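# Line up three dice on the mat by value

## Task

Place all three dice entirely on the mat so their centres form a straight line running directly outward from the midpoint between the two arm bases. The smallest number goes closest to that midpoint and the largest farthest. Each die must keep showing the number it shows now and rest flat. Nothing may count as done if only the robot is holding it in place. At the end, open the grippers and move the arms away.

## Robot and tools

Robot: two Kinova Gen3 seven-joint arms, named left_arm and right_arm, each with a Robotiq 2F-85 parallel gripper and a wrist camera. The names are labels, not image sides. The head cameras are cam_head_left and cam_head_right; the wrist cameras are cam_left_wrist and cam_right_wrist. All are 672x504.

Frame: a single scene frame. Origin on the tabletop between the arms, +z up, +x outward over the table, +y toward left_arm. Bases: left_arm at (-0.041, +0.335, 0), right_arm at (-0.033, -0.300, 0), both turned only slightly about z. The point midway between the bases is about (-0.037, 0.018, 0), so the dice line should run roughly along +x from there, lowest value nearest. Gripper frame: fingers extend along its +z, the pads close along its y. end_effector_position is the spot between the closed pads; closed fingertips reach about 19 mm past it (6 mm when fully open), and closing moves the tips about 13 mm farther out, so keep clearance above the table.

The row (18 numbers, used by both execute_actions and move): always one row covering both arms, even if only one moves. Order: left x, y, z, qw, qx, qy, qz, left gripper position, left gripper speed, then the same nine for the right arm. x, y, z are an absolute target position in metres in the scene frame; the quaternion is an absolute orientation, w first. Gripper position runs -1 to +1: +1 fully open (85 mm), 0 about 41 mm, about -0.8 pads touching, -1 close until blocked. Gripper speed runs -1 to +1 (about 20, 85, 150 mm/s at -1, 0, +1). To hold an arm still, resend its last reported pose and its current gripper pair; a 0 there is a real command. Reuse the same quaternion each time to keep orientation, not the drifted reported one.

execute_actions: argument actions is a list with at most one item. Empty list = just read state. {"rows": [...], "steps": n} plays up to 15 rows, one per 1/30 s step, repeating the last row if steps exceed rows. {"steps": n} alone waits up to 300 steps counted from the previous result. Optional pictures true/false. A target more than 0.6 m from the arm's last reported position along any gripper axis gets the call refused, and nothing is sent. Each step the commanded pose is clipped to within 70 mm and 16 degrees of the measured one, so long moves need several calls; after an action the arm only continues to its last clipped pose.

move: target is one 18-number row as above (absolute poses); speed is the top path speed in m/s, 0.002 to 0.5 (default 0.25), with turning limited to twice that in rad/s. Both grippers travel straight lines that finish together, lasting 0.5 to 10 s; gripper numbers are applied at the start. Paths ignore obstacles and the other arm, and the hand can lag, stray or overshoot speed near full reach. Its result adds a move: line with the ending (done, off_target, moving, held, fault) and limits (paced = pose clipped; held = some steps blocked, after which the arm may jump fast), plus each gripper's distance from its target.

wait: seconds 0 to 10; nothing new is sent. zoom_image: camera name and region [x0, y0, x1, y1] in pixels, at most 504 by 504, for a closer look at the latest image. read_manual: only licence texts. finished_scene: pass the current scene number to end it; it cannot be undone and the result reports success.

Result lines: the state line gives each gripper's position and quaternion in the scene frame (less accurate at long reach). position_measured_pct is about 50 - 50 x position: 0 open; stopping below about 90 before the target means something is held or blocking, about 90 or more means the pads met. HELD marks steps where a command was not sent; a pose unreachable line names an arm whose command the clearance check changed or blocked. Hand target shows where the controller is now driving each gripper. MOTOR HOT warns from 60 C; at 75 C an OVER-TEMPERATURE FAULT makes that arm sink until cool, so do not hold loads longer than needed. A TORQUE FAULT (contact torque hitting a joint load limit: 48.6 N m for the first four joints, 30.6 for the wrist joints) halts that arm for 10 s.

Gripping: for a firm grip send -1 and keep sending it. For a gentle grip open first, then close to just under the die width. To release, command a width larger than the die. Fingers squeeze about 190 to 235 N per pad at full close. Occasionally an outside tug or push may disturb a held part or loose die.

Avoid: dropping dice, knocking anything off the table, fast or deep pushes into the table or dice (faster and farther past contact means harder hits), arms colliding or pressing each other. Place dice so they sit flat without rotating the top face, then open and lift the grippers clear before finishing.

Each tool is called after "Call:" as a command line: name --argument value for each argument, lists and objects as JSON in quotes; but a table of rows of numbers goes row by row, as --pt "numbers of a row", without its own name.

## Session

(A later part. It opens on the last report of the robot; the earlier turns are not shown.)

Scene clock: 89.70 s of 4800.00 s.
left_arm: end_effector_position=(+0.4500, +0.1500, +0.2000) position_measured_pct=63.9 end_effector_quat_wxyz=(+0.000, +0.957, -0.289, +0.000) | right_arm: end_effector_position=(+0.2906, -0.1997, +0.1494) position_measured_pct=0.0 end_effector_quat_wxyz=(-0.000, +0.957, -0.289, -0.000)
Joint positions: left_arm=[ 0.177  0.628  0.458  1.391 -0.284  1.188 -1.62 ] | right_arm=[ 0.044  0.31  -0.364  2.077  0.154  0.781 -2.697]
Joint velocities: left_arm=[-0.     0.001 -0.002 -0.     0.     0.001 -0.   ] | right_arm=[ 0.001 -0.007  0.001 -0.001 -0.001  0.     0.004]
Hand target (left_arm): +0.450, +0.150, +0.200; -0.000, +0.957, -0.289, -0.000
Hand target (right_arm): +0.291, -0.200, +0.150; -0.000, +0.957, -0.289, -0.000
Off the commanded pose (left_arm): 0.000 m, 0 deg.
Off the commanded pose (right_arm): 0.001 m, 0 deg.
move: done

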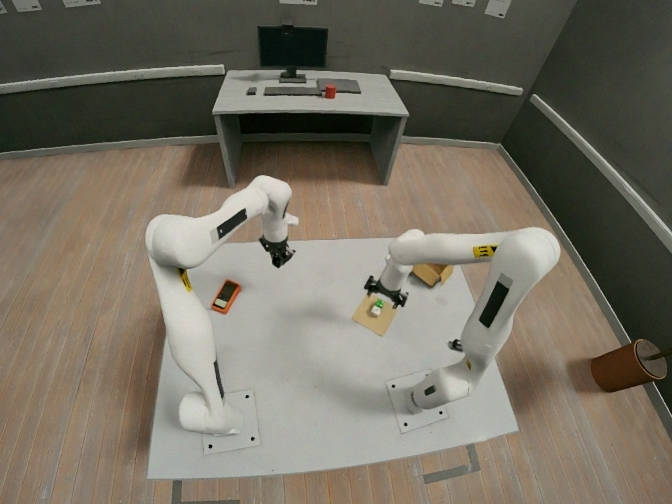

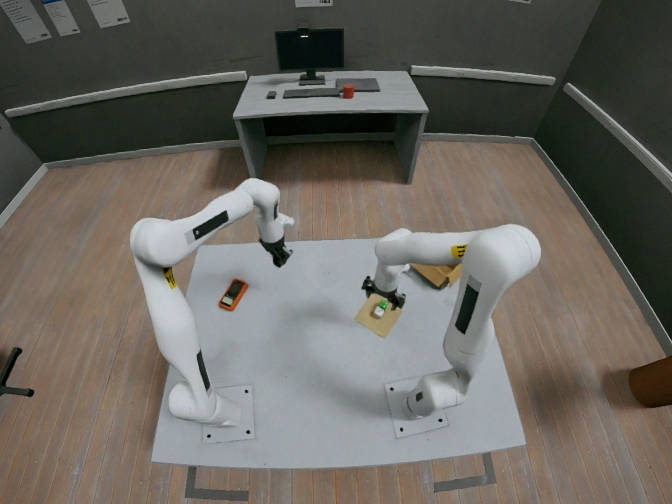

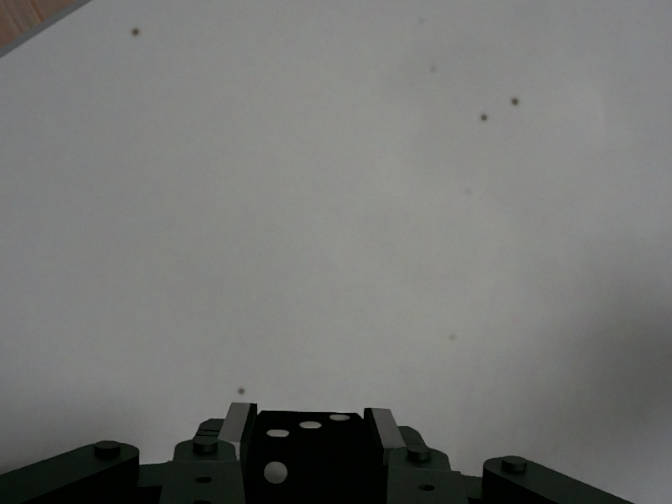

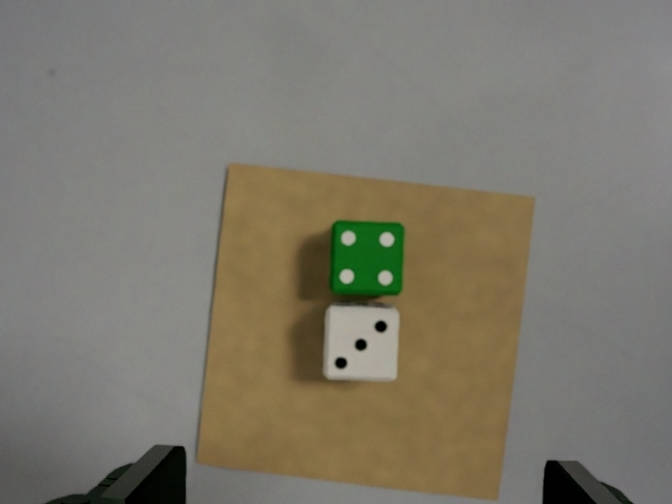

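Call:
move --target '[0.45,0.15,0.2,0,0.957,-0.289,0,-1,0.5,0.25,-0.42,0.2,0,0.957,-0.289,0,1,0.5]' --speed 0.2

Call:
move --target '[0.272,-0.187,0.09,0,0.957,-0.289,0,-1,0.5,0.25,-0.42,0.2,0,0.957,-0.289,0,1,0.5]' --speed 0.15

Scene clock: 95.23 s of 4800.00 s.
left_arm: end_effector_position=(+0.4500, +0.1500, +0.2000) position_measured_pct=63.9 end_effector_quat_wxyz=(+0.000, +0.957, -0.289, +0.000) | right_arm: end_effector_position=(+0.2493, -0.4188, +0.2000) position_measured_pct=0.0 end_effector_quat_wxyz=(-0.001, +0.957, -0.289, -0.000)
Joint positions: left_arm=[ 0.177  0.628  0.458  1.391 -0.284  1.188 -1.62 ] | right_arm=[ 0.59   0.137 -0.165  2.085  0.026  0.922 -1.87 ]
Joint velocities: left_arm=[ 0.001  0.    -0.001 -0.    -0.001  0.001  0.001] | right_arm=[ 0.004  0.     0.014 -0.001 -0.003 -0.     0.002]
Hand target (left_arm): +0.450, +0.150, +0.200; -0.000, +0.957, -0.289, -0.000
Hand target (right_arm): +0.249, -0.419, +0.200; -0.001, +0.957, -0.289, -0.000
Off the commanded pose (left_arm): 0.000 m, 0 deg.
Off the commanded pose (right_arm): 0.001 m, 0 deg.
After step 90, 1.03 s passed at rest.
move: done

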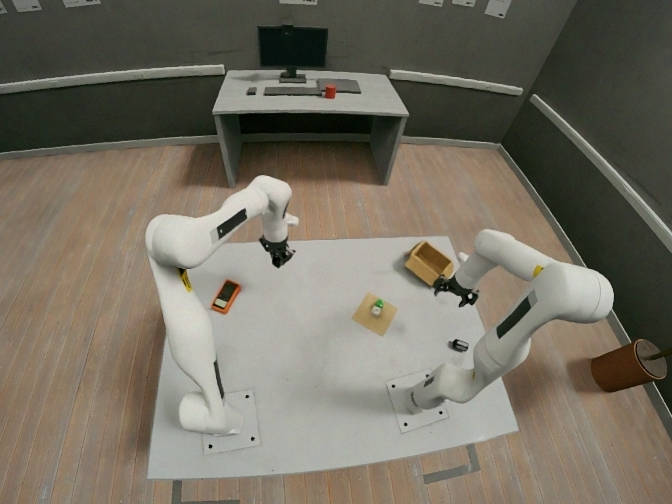

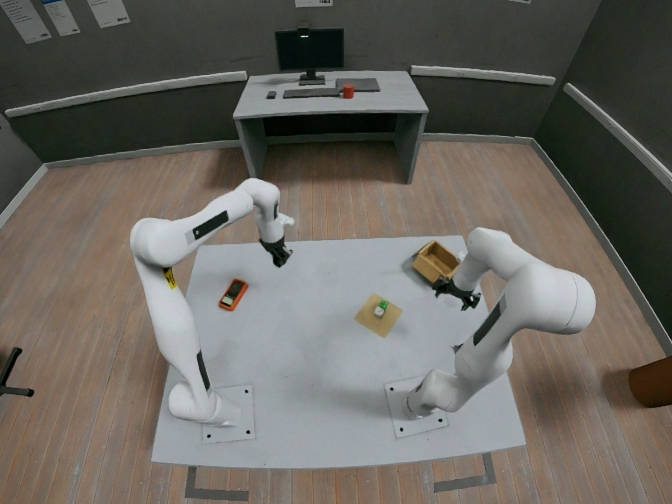

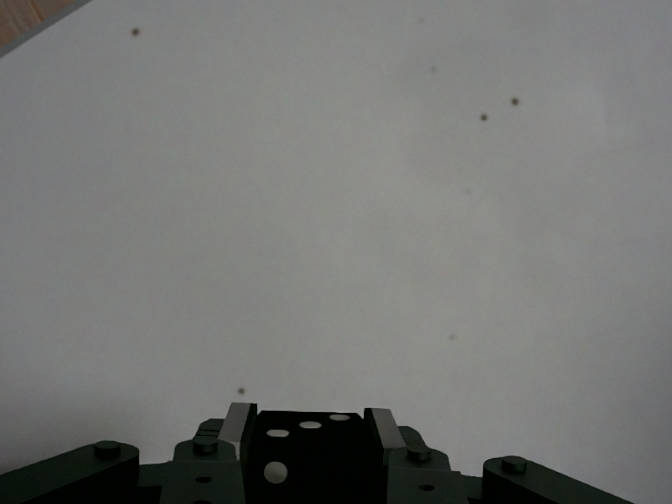

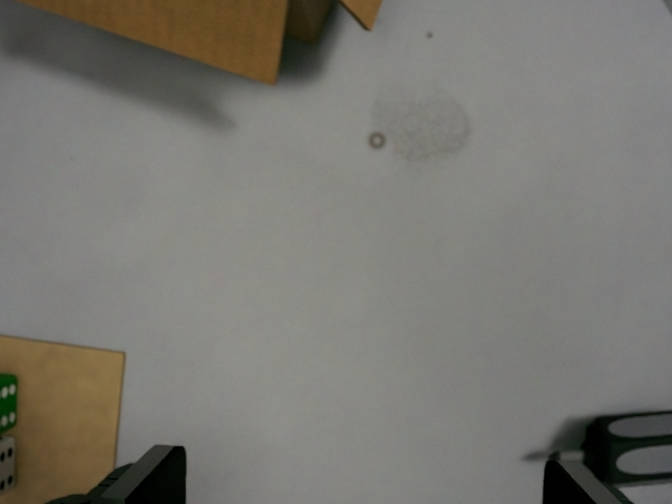

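Scene clock: 98.23 s of 4800.00 s.
left_arm: end_effector_position=(+0.2740, -0.1862, +0.0905) position_measured_pct=63.9 end_effector_quat_wxyz=(-0.001, +0.957, -0.289, +0.000) | right_arm: end_effector_position=(+0.2500, -0.4200, +0.2000) position_measured_pct=0.0 end_effector_quat_wxyz=(+0.000, +0.957, -0.289, +0.000)
Joint positions: left_arm=[ 0.929  0.933  0.403  1.158 -0.36   1.119 -0.944] | right_arm=[ 0.589  0.139 -0.163  2.083  0.028  0.922 -1.872]
Joint velocities: left_arm=[ 0.006  0.006  0.002 -0.002 -0.002  0.001  0.001] | right_arm=[-0.002  0.    -0.     0.001 -0.001  0.    -0.   ]
Hand target (left_arm): +0.274, -0.186, +0.090; -0.001, +0.957, -0.289, +0.000
Hand target (right_arm): +0.250, -0.420, +0.200; +0.000, +0.957, -0.289, -0.000
Off the commanded pose (left_arm): 0.002 m, 0 deg.
Off the commanded pose (right_arm): 0.000 m, 0 deg.
move: done

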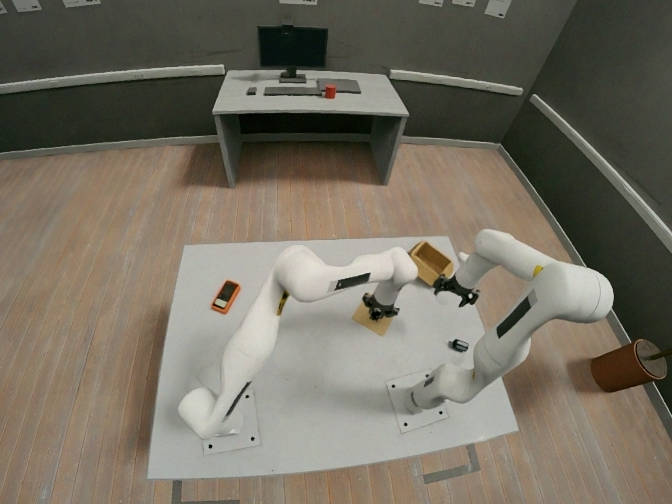

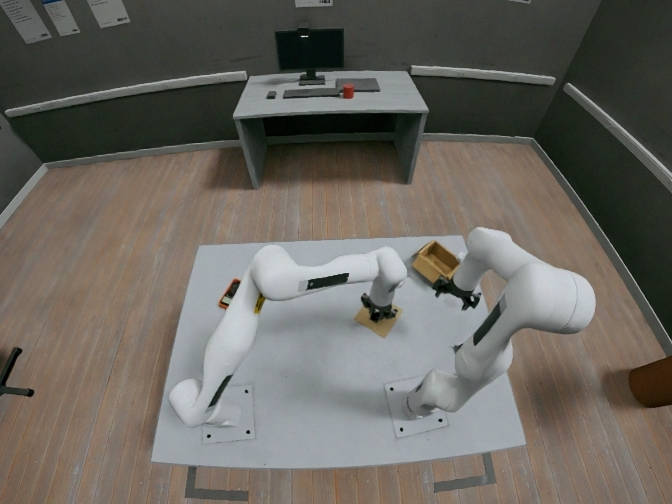

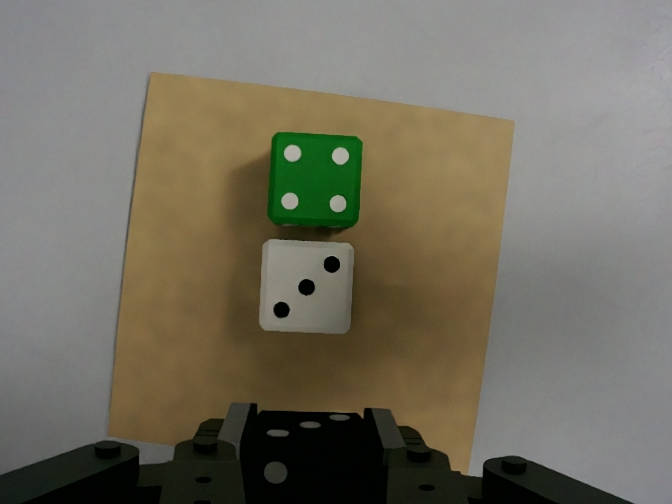

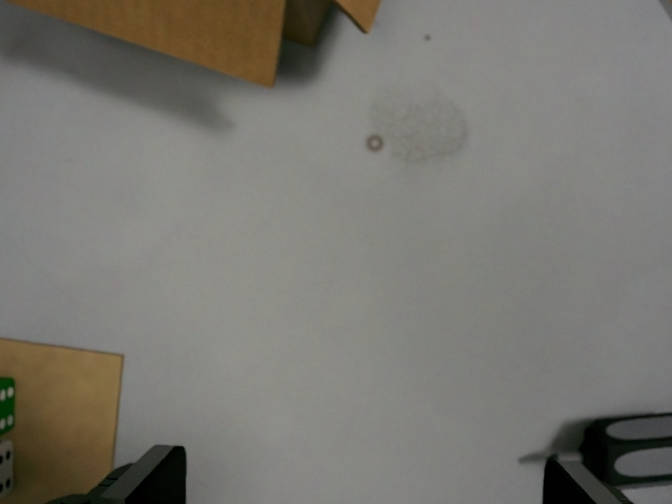

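Call:
move --target '[0.282,-0.1925,0.045,0,0.957,-0.289,0,-1,0.5,0.25,-0.42,0.2,0,0.957,-0.289,0,1,0.5]' --speed 0.05

Scene clock: 104.10 s of 4800.00 s.
left_arm: end_effector_position=(+0.2821, -0.1925, +0.0452) position_measured_pct=63.9 end_effector_quat_wxyz=(+0.000, +0.957, -0.289, +0.000) | right_arm: end_effector_position=(+0.2500, -0.4200, +0.2000) position_measured_pct=0.0 end_effector_quat_wxyz=(-0.000, +0.957, -0.289, +0.000)
Joint positions: left_arm=[ 0.933  1.011  0.387  1.146 -0.378  1.052 -0.944] | right_arm=[ 0.589  0.139 -0.163  2.083  0.028  0.922 -1.872]
Joint velocities: left_arm=[ 0.001  0.002 -0.    -0.001 -0.001 -0.001  0.   ] | right_arm=[ 0.001 -0.001 -0.     0.001  0.    -0.    -0.   ]
Hand target (left_arm): +0.282, -0.192, +0.045; -0.000, +0.957, -0.289, +0.000
Hand target (right_arm): +0.250, -0.420, +0.200; +0.000, +0.957, -0.289, -0.000
Off the commanded pose (left_arm): 0.000 m, 0 deg.
Off the commanded pose (right_arm): 0.000 m, 0 deg.
After step 90, 1.70 s passed at rest.
move: done

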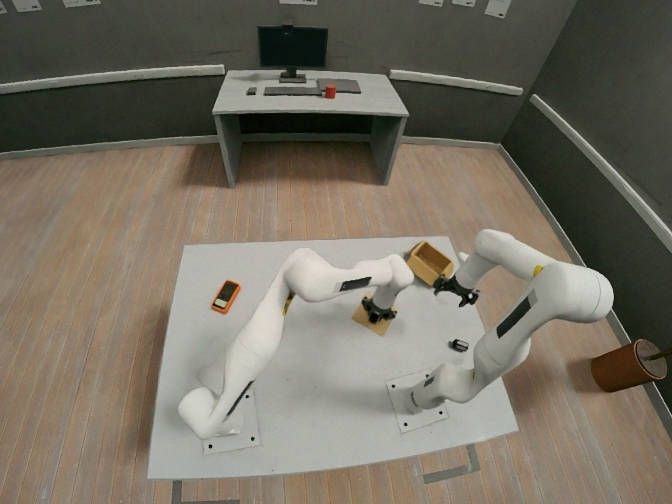

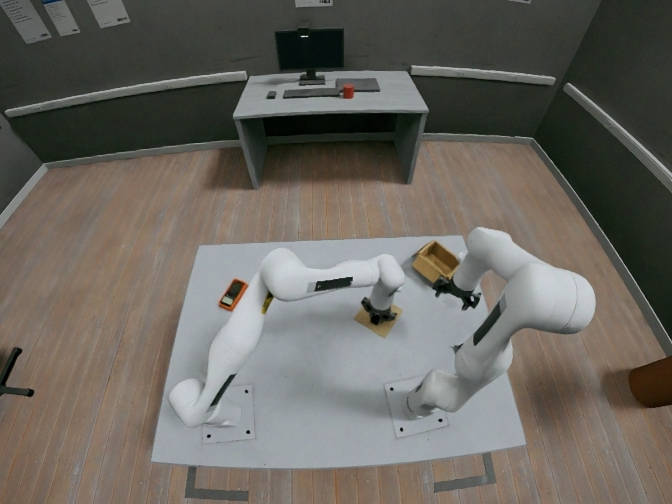

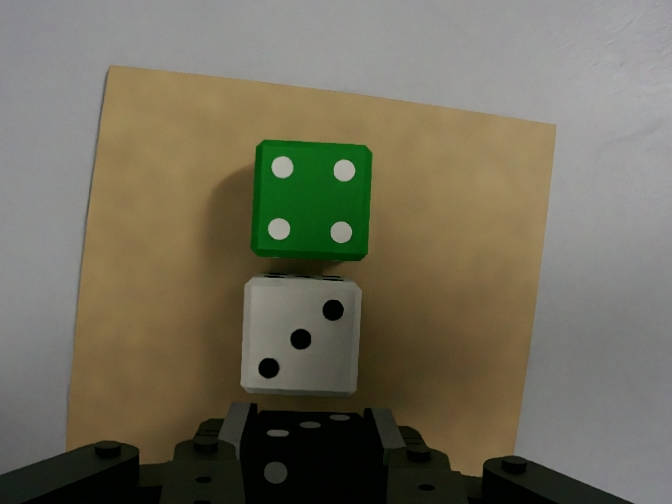

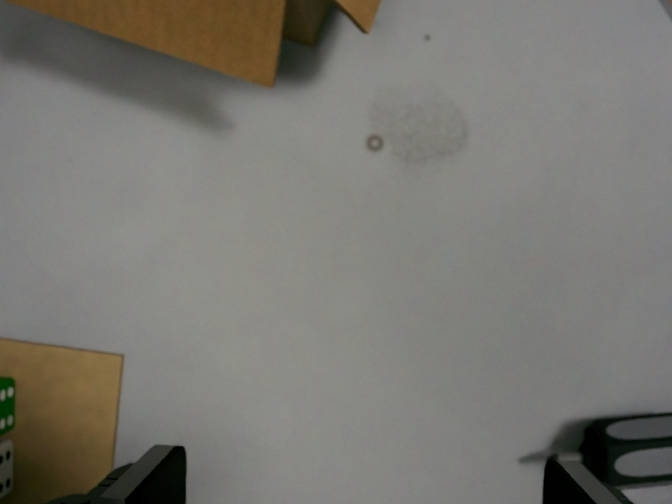

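Call:
move --target '[0.279,-0.188,0.045,0,0.957,-0.289,0,-1,0.5,0.25,-0.42,0.2,0,0.957,-0.289,0,1,0.5]' --speed 0.03

Call:
move --target '[0.279,-0.188,0.028,0,0.957,-0.289,0,-1,0.5,0.25,-0.42,0.2,0,0.957,-0.289,0,1,0.5]' --speed 0.03

Scene clock: 109.27 s of 4800.00 s.
left_arm: end_effector_position=(+0.2790, -0.1880, +0.0449) position_measured_pct=63.9 end_effector_quat_wxyz=(-0.000, +0.957, -0.289, -0.000) | right_arm: end_effector_position=(+0.2500, -0.4200, +0.2000) position_measured_pct=0.0 end_effector_quat_wxyz=(-0.000, +0.957, -0.289, +0.000)
Joint positions: left_arm=[ 0.929  0.999  0.387  1.174 -0.378  1.036 -0.939] | right_arm=[ 0.589  0.139 -0.163  2.083  0.028  0.922 -1.872]
Joint velocities: left_arm=[ 0.001 -0.002 -0.001  0.002  0.001  0.001  0.   ] | right_arm=[ 0.001 -0.    -0.001 -0.001 -0.001 -0.     0.   ]
Hand target (left_arm): +0.279, -0.188, +0.045; -0.000, +0.957, -0.289, +0.000
Hand target (right_arm): +0.250, -0.420, +0.200; -0.000, +0.957, -0.289, -0.000
Off the commanded pose (left_arm): 0.000 m, 0 deg.
Off the commanded pose (right_arm): 0.000 m, 0 deg.
After step 90, 1.47 s passed at rest.
move: done

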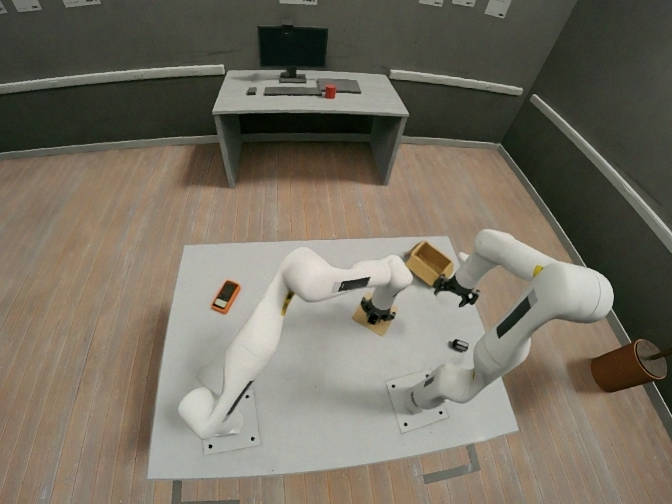

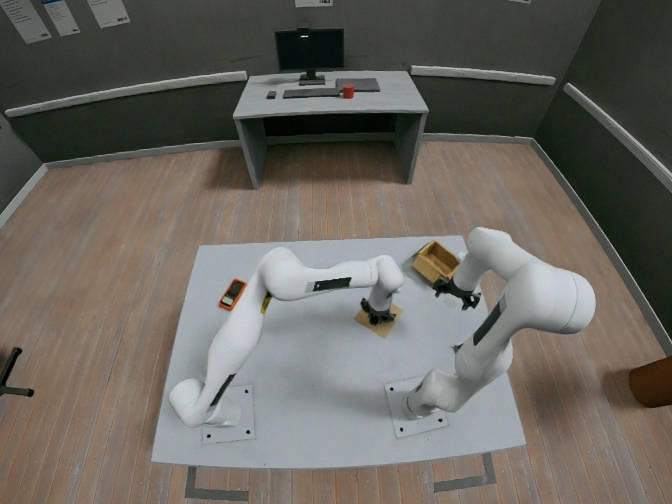

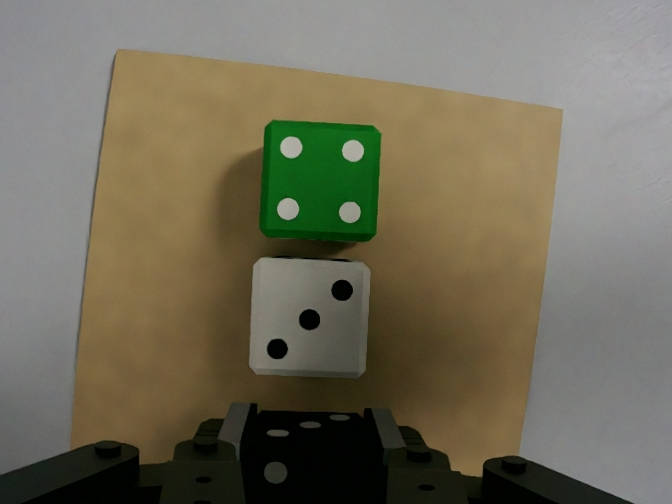

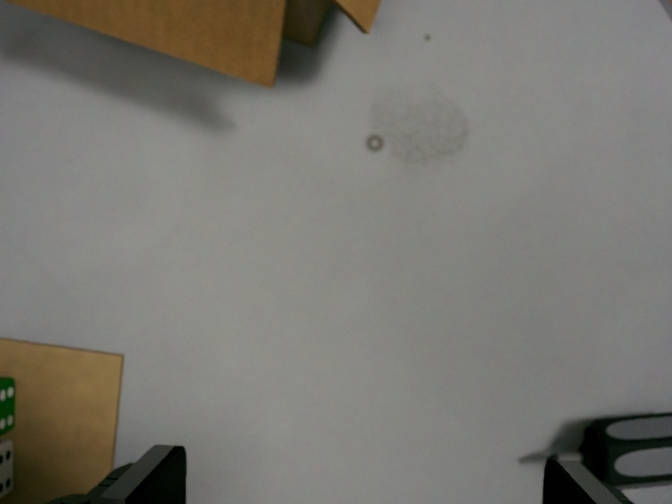

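Scene clock: 110.07 s of 4800.00 s.
left_arm: end_effector_position=(+0.2791, -0.1880, +0.0281) position_measured_pct=63.9 end_effector_quat_wxyz=(-0.000, +0.957, -0.289, +0.000) | right_arm: end_effector_position=(+0.2500, -0.4200, +0.2000) position_measured_pct=0.0 end_effector_quat_wxyz=(+0.000, +0.957, -0.289, +0.000)
Joint positions: left_arm=[ 0.932  1.023  0.38   1.183 -0.384  1.004 -0.934] | right_arm=[ 0.589  0.139 -0.163  2.083  0.028  0.922 -1.872]
Joint velocities: left_arm=[-0.001  0.     0.001 -0.     0.    -0.001  0.001] | right_arm=[-0.002 -0.    -0.     0.001 -0.     0.     0.001]
Hand target (left_arm): +0.279, -0.188, +0.028; -0.000, +0.957, -0.289, +0.000
Hand target (right_arm): +0.250, -0.420, +0.200; -0.000, +0.957, -0.289, -0.000
Off the commanded pose (left_arm): 0.000 m, 0 deg.
Off the commanded pose (right_arm): 0.000 m, 0 deg.
move: done

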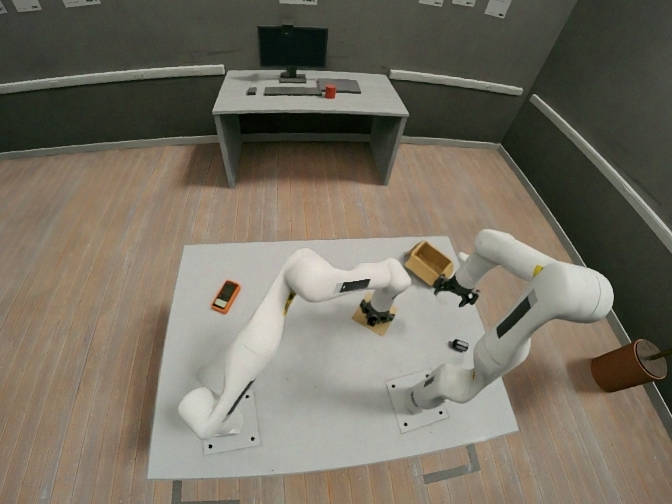

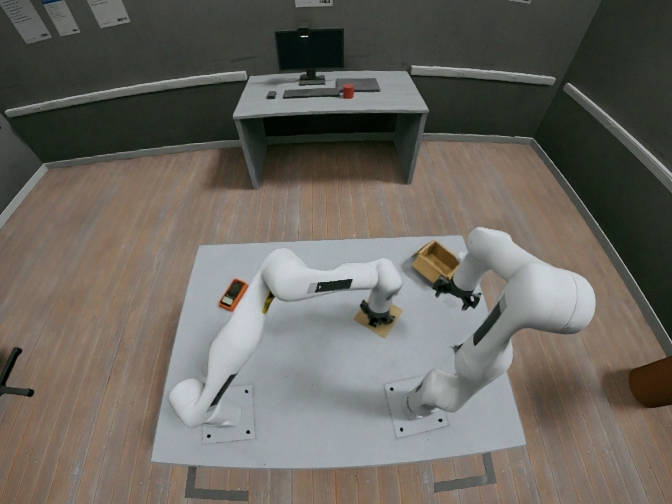

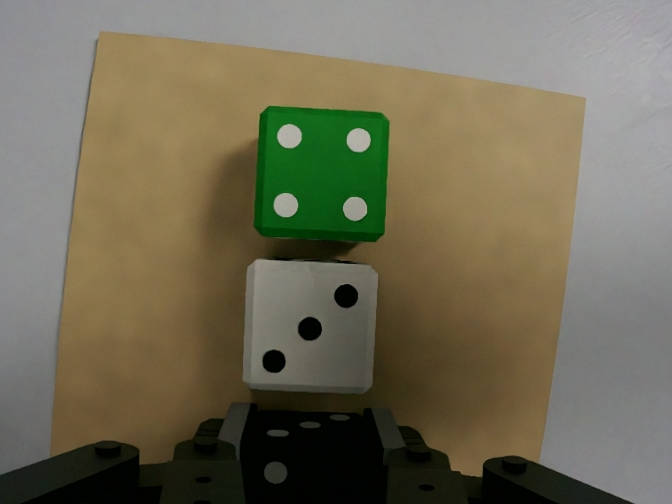

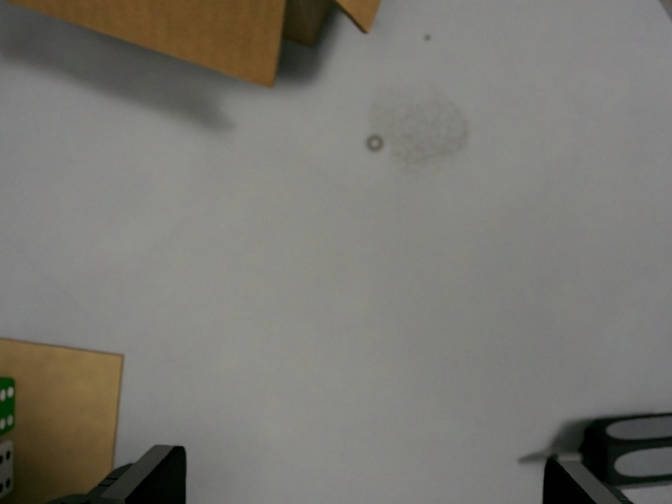

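Good. Release and lift.

Call:
execute_actions --actions '[{"rows":[[0.279,-0.188,0.028,0,0.957,-0.289,0,1,0.5,0.25,-0.42,0.2,0,0.957,-0.289,0,1,0.5]],"steps":15}]' --pictures false

Call:
move --target '[0.255,-0.172,0.16,0,0.957,-0.289,0,1,0.5,0.25,-0.42,0.2,0,0.957,-0.289,0,1,0.5]' --speed 0.1

Scene clock: 113.70 s of 4800.00 s.
left_arm: end_effector_position=(+0.2790, -0.1880, +0.0280) position_measured_pct=13.5 end_effector_quat_wxyz=(-0.000, +0.957, -0.289, -0.000) | right_arm: end_effector_position=(+0.2500, -0.4200, +0.2000) position_measured_pct=0.0 end_effector_quat_wxyz=(-0.000, +0.957, -0.289, +0.000)
Joint positions: left_arm=[ 0.932  1.023  0.38   1.183 -0.384  1.004 -0.934] | right_arm=[ 0.589  0.139 -0.163  2.083  0.028  0.922 -1.872]
Joint velocities: left_arm=[-0.001 -0.001  0.001 -0.     0.     0.    -0.   ] | right_arm=[ 0.     0.002 -0.    -0.     0.     0.     0.   ]
Hand target (left_arm): +0.279, -0.188, +0.028; -0.000, +0.957, -0.289, +0.000
Hand target (right_arm): +0.250, -0.420, +0.200; -0.000, +0.957, -0.289, -0.000
Off the commanded pose (left_arm): 0.000 m, 0 deg.
Off the commanded pose (right_arm): 0.000 m, 0 deg.
Steps of this call (steps 1 to 90: nothing new was sent; then 0.13 s passed at rest; steps 91 to 105: all 15 steps of this action). Readings (end_effector_position | what the end effector reports):
91: left_arm (+0.2791, -0.1880, +0.0281) | right_arm (+0.2500, -0.4200, +0.2000) | left_arm position_measured_pct=63.9 | right_arm position_measured_pct=0.0
92: left_arm (+0.2790, -0.1880, +0.0281) | right_arm (+0.2500, -0.4200, +0.2000) | left_arm position_measured_pct=63.9 | right_arm position_measured_pct=0.0
94: left_arm (+0.2790, -0.1880, +0.0280) | right_arm (+0.2500, -0.4200, +0.2000) | left_arm position_measured_pct=57.9 | right_arm position_measured_pct=0.0
98: left_arm (+0.2790, -0.1880, +0.0280) | right_arm (+0.2500, -0.4200, +0.2000) | left_arm position_measured_pct=42.1 | right_arm position_measured_pct=0.0
105: the state above

Scene clock: 115.73 s of 4800.00 s.
left_arm: end_effector_position=(+0.2548, -0.1721, +0.1597) position_measured_pct=0.0 end_effector_quat_wxyz=(-0.000, +0.957, -0.289, -0.000) | right_arm: end_effector_position=(+0.2500, -0.4200, +0.2000) position_measured_pct=0.0 end_effector_quat_wxyz=(-0.000, +0.957, -0.289, +0.000)
Joint positions: left_arm=[ 0.92   0.807  0.43   1.182 -0.327  1.218 -0.942] | right_arm=[ 0.589  0.139 -0.163  2.083  0.028  0.922 -1.872]
Joint velocities: left_arm=[-0.001 -0.003 -0.001 -0.     0.001 -0.002  0.   ] | right_arm=[ 0.001  0.    -0.    -0.002  0.001 -0.     0.   ]
Hand target (left_arm): +0.255, -0.172, +0.160; +0.000, +0.957, -0.289, -0.000
Hand target (right_arm): +0.250, -0.420, +0.200; -0.000, +0.957, -0.289, -0.000
Off the commanded pose (left_arm): 0.000 m, 0 deg.
Off the commanded pose (right_arm): 0.000 m, 0 deg.
move: done

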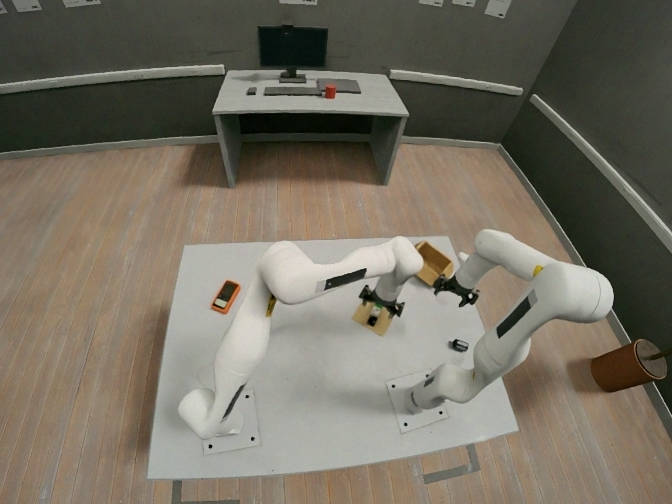

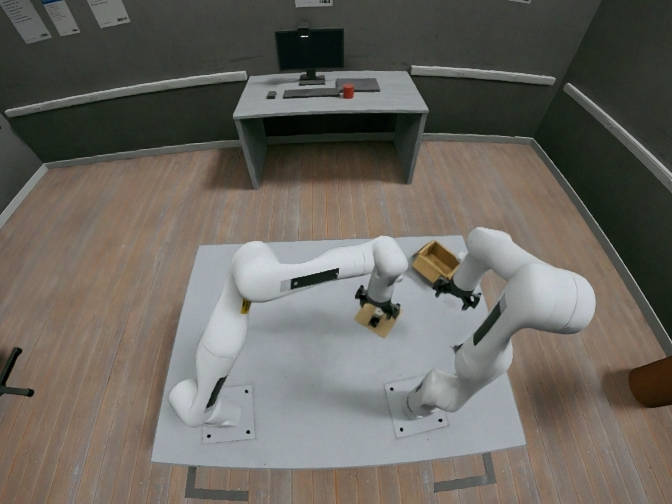

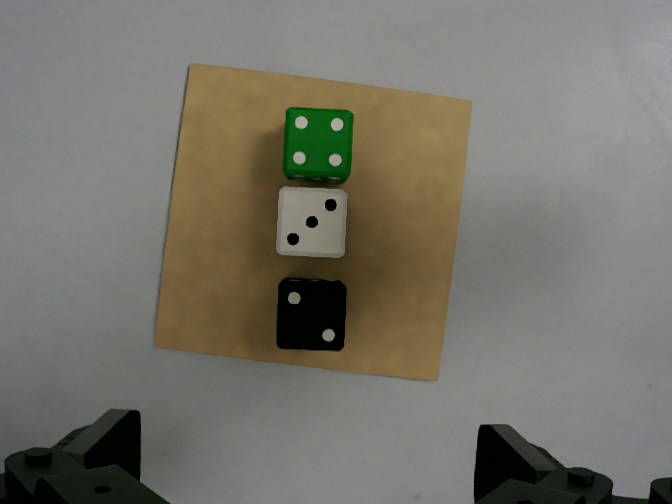

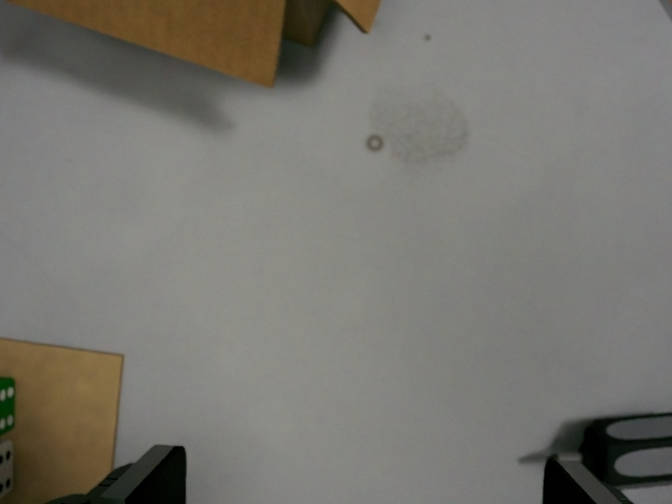

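Good. Move clear.

Call:
move --target '[0.2,0.1,0.25,0,1,0,0,1,0.5,0.25,-0.42,0.2,0,0.957,-0.289,0,1,0.5]'

Call:
finished_scene --scene 1

Scene clock: 120.13 s of 4800.00 s.
left_arm: end_effector_position=(+0.1987, +0.0993, +0.2495) position_measured_pct=0.0 end_effector_quat_wxyz=(+0.001, +1.000, +0.000, -0.001) | right_arm: end_effector_position=(+0.2500, -0.4200, +0.2000) position_measured_pct=0.0 end_effector_quat_wxyz=(-0.000, +0.957, -0.289, +0.000)
Joint positions: left_arm=[ 0.546  0.13   0.319  1.915 -0.043  1.103 -0.815] | right_arm=[ 0.589  0.139 -0.163  2.083  0.028  0.922 -1.872]
Joint velocities: left_arm=[-0.002 -0.006 -0.001  0.     0.    -0.001 -0.   ] | right_arm=[ 0.    -0.001 -0.001 -0.     0.001 -0.     0.001]
Hand target (left_arm): +0.199, +0.099, +0.250; +0.001, +1.000, +0.001, -0.000
Hand target (right_arm): +0.250, -0.420, +0.200; -0.000, +0.957, -0.289, -0.000
Off the commanded pose (left_arm): 0.002 m, 0 deg.
Off the commanded pose (right_arm): 0.000 m, 0 deg.
move: done

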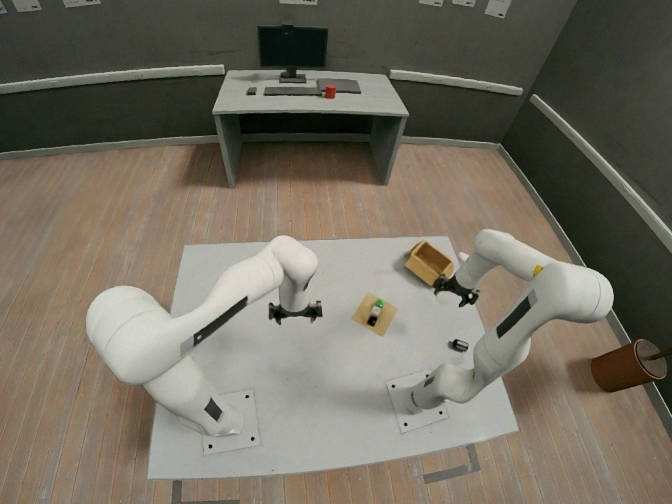

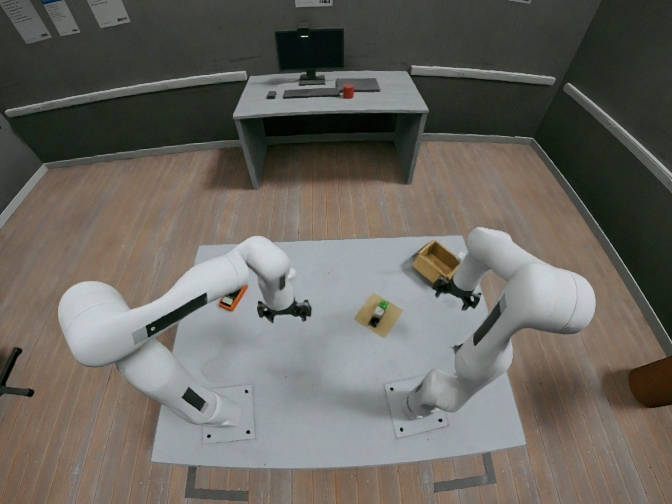

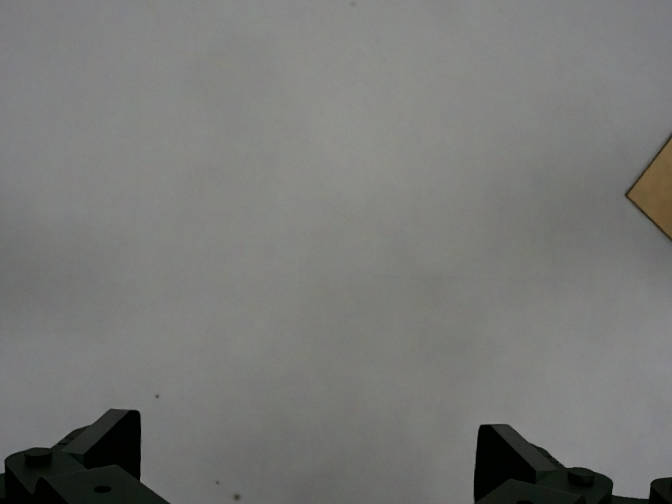

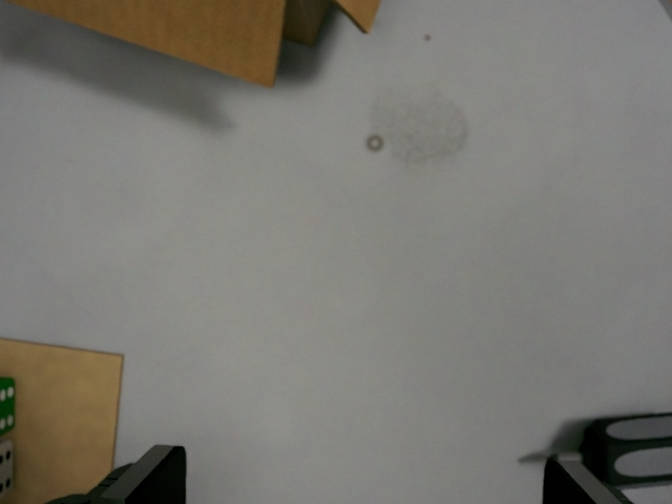

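The scene is finished: the task was done.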